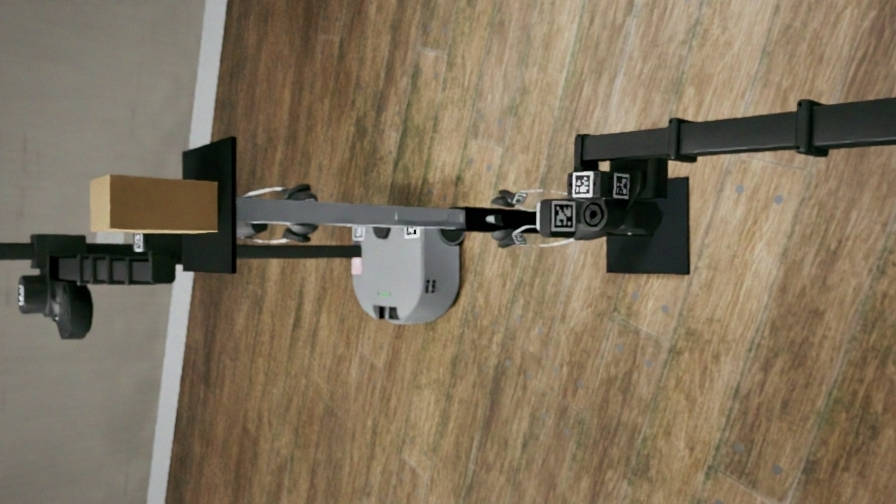

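Request:
execute_actions([
  {"r1":{"joints":{"arm_m":0.1}},"r2":{"joints":{"lift_m":0.767}}},
], cameras=[])

Request:
execute_actions([
  {"r2":{"joints":{"lift_m":0.748}}},
], cameras=["r1_head_camera"])

Scene clock: 259.23 s.
r1.base_odometry: x=-1.868 y=-1.886 heading=+1.044 (m, m, rad; r1's odometry frame)
r1.turned_by_wheels: +0.000 (rad since the last result)
r1.turned_by_imu: +0.001 (rad since the last result)
r1.base_tilt: forward=+0.5 right=-0.7 (deg)
r1.lidar_m: 2.77 1.60 1.42 1.42 1.66 2.95 1.93 3.88 3.38 0.89 3.93 3.75
r1.head_depth_mm: 2864 3118 2564 1990 1642 1382 1202 / 2901 3187 2516 1981 1633 1388 1203 / 3007 850 2434 1931 1624 1386 1232 / 1481 1035 2073 1867 1594 1392 1204 / 3146 3362 2543 1950 1637 1388 1205 / 3307 3510 2556 1976 1613 1383 1205 / 3390 3481 2538 1990 1635 1388 1208
r1.base_status: not commanded
r1.joint_positions: lift_m=+0.384 arm_m=+0.100 wrist_yaw_rad=+0.001 wrist_pitch_rad=-0.020 wrist_roll_rad=+0.013 gripper_m=+0.045 head_pan_rad=-1.577 head_tilt_rad=-0.693
r1.joint_status: all done
r1.motor_effort: left_wheel=-1(1) right_wheel=+1(1) lift_m=+44(44) arm_m=-7(6) wrist_yaw_rad=+0(0) wrist_pitch_rad=+9(8) wrist_roll_rad=+0(0) gripper_m=+0(1) head_pan_rad=+3(3) head_tilt_rad=-3(3) (%)
r1.hand_pose: x=-0.0213 y=-0.5011 z=+0.4933 quat_wxyz=(+0.703, +0.007, -0.711, -0.007) (m; r1's base frame)
r1.wrist_depth_mm: - - - - - - - / - - - - - - - / - - - - - - - / - - - - - - - / - - - - - - - / - - - - - - - / 915 913 932 892 906 992 -
r2.base_odometry: x=-0.368 y=+0.475 heading=+2.870 (m, m, rad; r2's odometry frame)
r2.turned_by_wheels: +0.000 (rad since the last result)
r2.turned_by_imu: +0.001 (rad since the last result)
r2.base_tilt: forward=-0.4 right=-0.8 (deg)
r2.lidar_m: 3.13 1.95 1.75 1.76 2.12 3.24 3.25 3.30 2.97 0.73 3.60 2.26
r2.head_depth_mm: 2611 2611 2075 1728 1522 - - / 2667 2613 2130 - 1460 1267 1122 / 2656 2534 - 1718 1451 1265 1130 / 635 1390 1910 1612 1399 1266 1126 / 2919 2486 1987 1690 1437 1261 1113 / 3022 2556 2029 1684 1436 1253 1115 / 3147 2544 2016 1682 1431 1252 1114
r2.base_status: not commanded
r2.joint_positions: lift_m=+0.766 arm_m=+0.350 wrist_yaw_rad=+0.001 wrist_pitch_rad=-0.160 wrist_roll_rad=-0.005 gripper_m=-0.023 head_pan_rad=-1.563 head_tilt_rad=-0.889
r2.joint_status: all done
r2.on_its_own: wrist_pitch_rad is at rest, and its effort (+62) is outside its rest range (-20 to +32)
r2.motor_effort: left_wheel=+1(1) right_wheel=-1(1) lift_m=+35(36) arm_m=+2(2) wrist_yaw_rad=-2(2) wrist_pitch_rad=+62(63) wrist_roll_rad=+0(0) gripper_m=-19(19) head_pan_rad=-2(4) head_tilt_rad=-4(5) (%)
r2.hand_pose: x=-0.0213 y=-0.7439 z=+0.8401 quat_wxyz=(+0.707, +0.057, -0.703, -0.057) (m; r2's base frame)
r2.wrist_depth_mm: - - - 131 - - - / - - - 137 - - - / - - - 145 - - - / - - - 152 - - - / - - - 159 - - - / - - - 168 - - - / - - - 182 - - -
pictures: none
No camera images: the call's "cameras" was empty. Leave "cameras" out to get every camera's image.

Scene clock: 260.13 s.
r1.base_odometry: x=-1.868 y=-1.886 heading=+1.044 (m, m, rad; r1's odometry frame)
r1.turned_by_wheels: +0.000 (rad since the last result)
r1.turned_by_imu: +0.000 (rad since the last result)
r1.base_tilt: forward=+0.6 right=-0.6 (deg)
r1.lidar_m: 2.76 1.60 1.42 1.42 1.65 2.95 1.92 3.87 3.37 0.89 3.96 3.76
r1.head_depth_mm: 2838 3064 2554 1980 1632 1387 1201 / 2882 3141 2530 2001 1644 1390 1201 / 2948 861 2472 1949 1635 1390 1230 / 1514 1054 2064 1867 1599 1384 1203 / 3048 3395 2517 1927 1630 1389 1208 / 3318 3518 2558 1981 1620 1388 1204 / 3375 3501 2492 1987 1621 1383 1206
r1.base_status: not commanded
r1.joint_positions: lift_m=+0.384 arm_m=+0.100 wrist_yaw_rad=+0.001 wrist_pitch_rad=-0.020 wrist_roll_rad=+0.013 gripper_m=+0.045 head_pan_rad=-1.577 head_tilt_rad=-0.693
r1.joint_status: not commanded
r1.motor_effort: left_wheel=-1(1) right_wheel=+1(1) lift_m=+43(44) arm_m=-7(7) wrist_yaw_rad=+0(0) wrist_pitch_rad=+9(8) wrist_roll_rad=+1(1) gripper_m=+1(0) head_pan_rad=+3(3) head_tilt_rad=-3(4) (%)
r1.hand_pose: x=-0.0213 y=-0.5011 z=+0.4933 quat_wxyz=(+0.703, +0.007, -0.711, -0.007) (m; r1's base frame)
r1.wrist_depth_mm: - - - - - - - / - - - - - - - / - - - - - - - / - - - - - - - / - - - - - - - / - - - - - - - / 882 889 965 898 875 990 999
r2.base_odometry: x=-0.368 y=+0.475 heading=+2.870 (m, m, rad; r2's odometry frame)
r2.turned_by_wheels: +0.000 (rad since the last result)
r2.turned_by_imu: +0.000 (rad since the last result)
r2.base_tilt: forward=-0.5 right=-0.9 (deg)
r2.lidar_m: 3.13 1.95 1.75 1.76 2.12 3.23 3.26 3.34 2.96 0.73 3.59 2.25
r2.head_depth_mm: 2583 2602 2076 1718 1486 - - / 2694 2601 2129 - 1452 1257 1126 / 2685 2473 - 1688 1443 1268 1128 / 638 1399 1892 1616 1413 1265 1129 / 2985 2500 1984 1704 1437 1260 1118 / 3065 2577 2028 1679 1440 1255 1113 / 3079 2545 2032 1680 1436 1249 1109
r2.base_status: not commanded
r2.joint_positions: lift_m=+0.748 arm_m=+0.350 wrist_yaw_rad=+0.001 wrist_pitch_rad=-0.107 wrist_roll_rad=-0.005 gripper_m=-0.023 head_pan_rad=-1.563 head_tilt_rad=-0.889
r2.joint_status: all done
r2.on_its_own: wrist_pitch_rad is at rest, and its effort (+41) is outside its rest range (-20 to +32); wrist_pitch_rad moved +0.053 toward your old target +0.000
r2.motor_effort: left_wheel=+1(1) right_wheel=-1(1) lift_m=+20(32) arm_m=+3(3) wrist_yaw_rad=-1(1) wrist_pitch_rad=+41(62) wrist_roll_rad=+0(0) gripper_m=-19(19) head_pan_rad=-2(2) head_tilt_rad=-5(5) (%)
r2.hand_pose: x=-0.0213 y=-0.7469 z=+0.8355 quat_wxyz=(+0.708, +0.038, -0.704, -0.038) (m; r2's base frame)
r2.wrist_depth_mm: - - - 135 - - - / - - - 140 - - - / - - - 146 - - - / - - - 153 - - - / - - - 158 - - - / - - - 165 - - - / - - - 175 - - -
pictures: r1_head_camera (sideways: a quarter turn clockwise sets it upright)
Images, in order (width x height): r1_head_camera 896x504.

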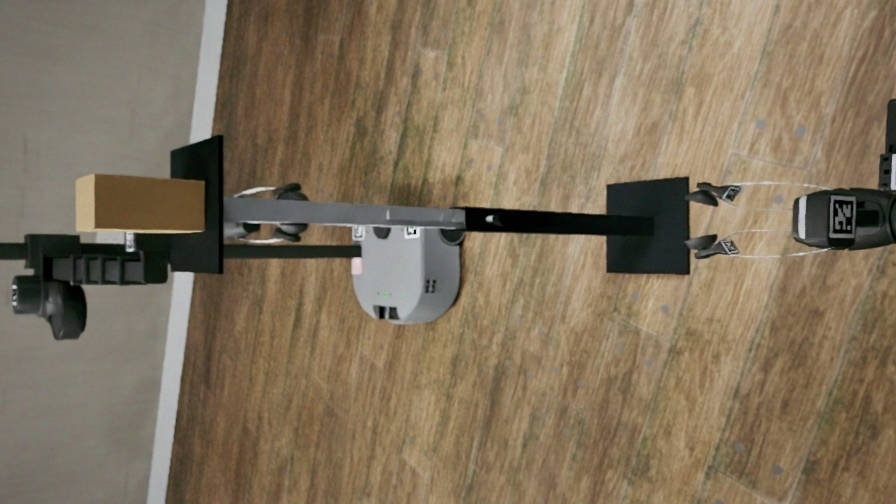

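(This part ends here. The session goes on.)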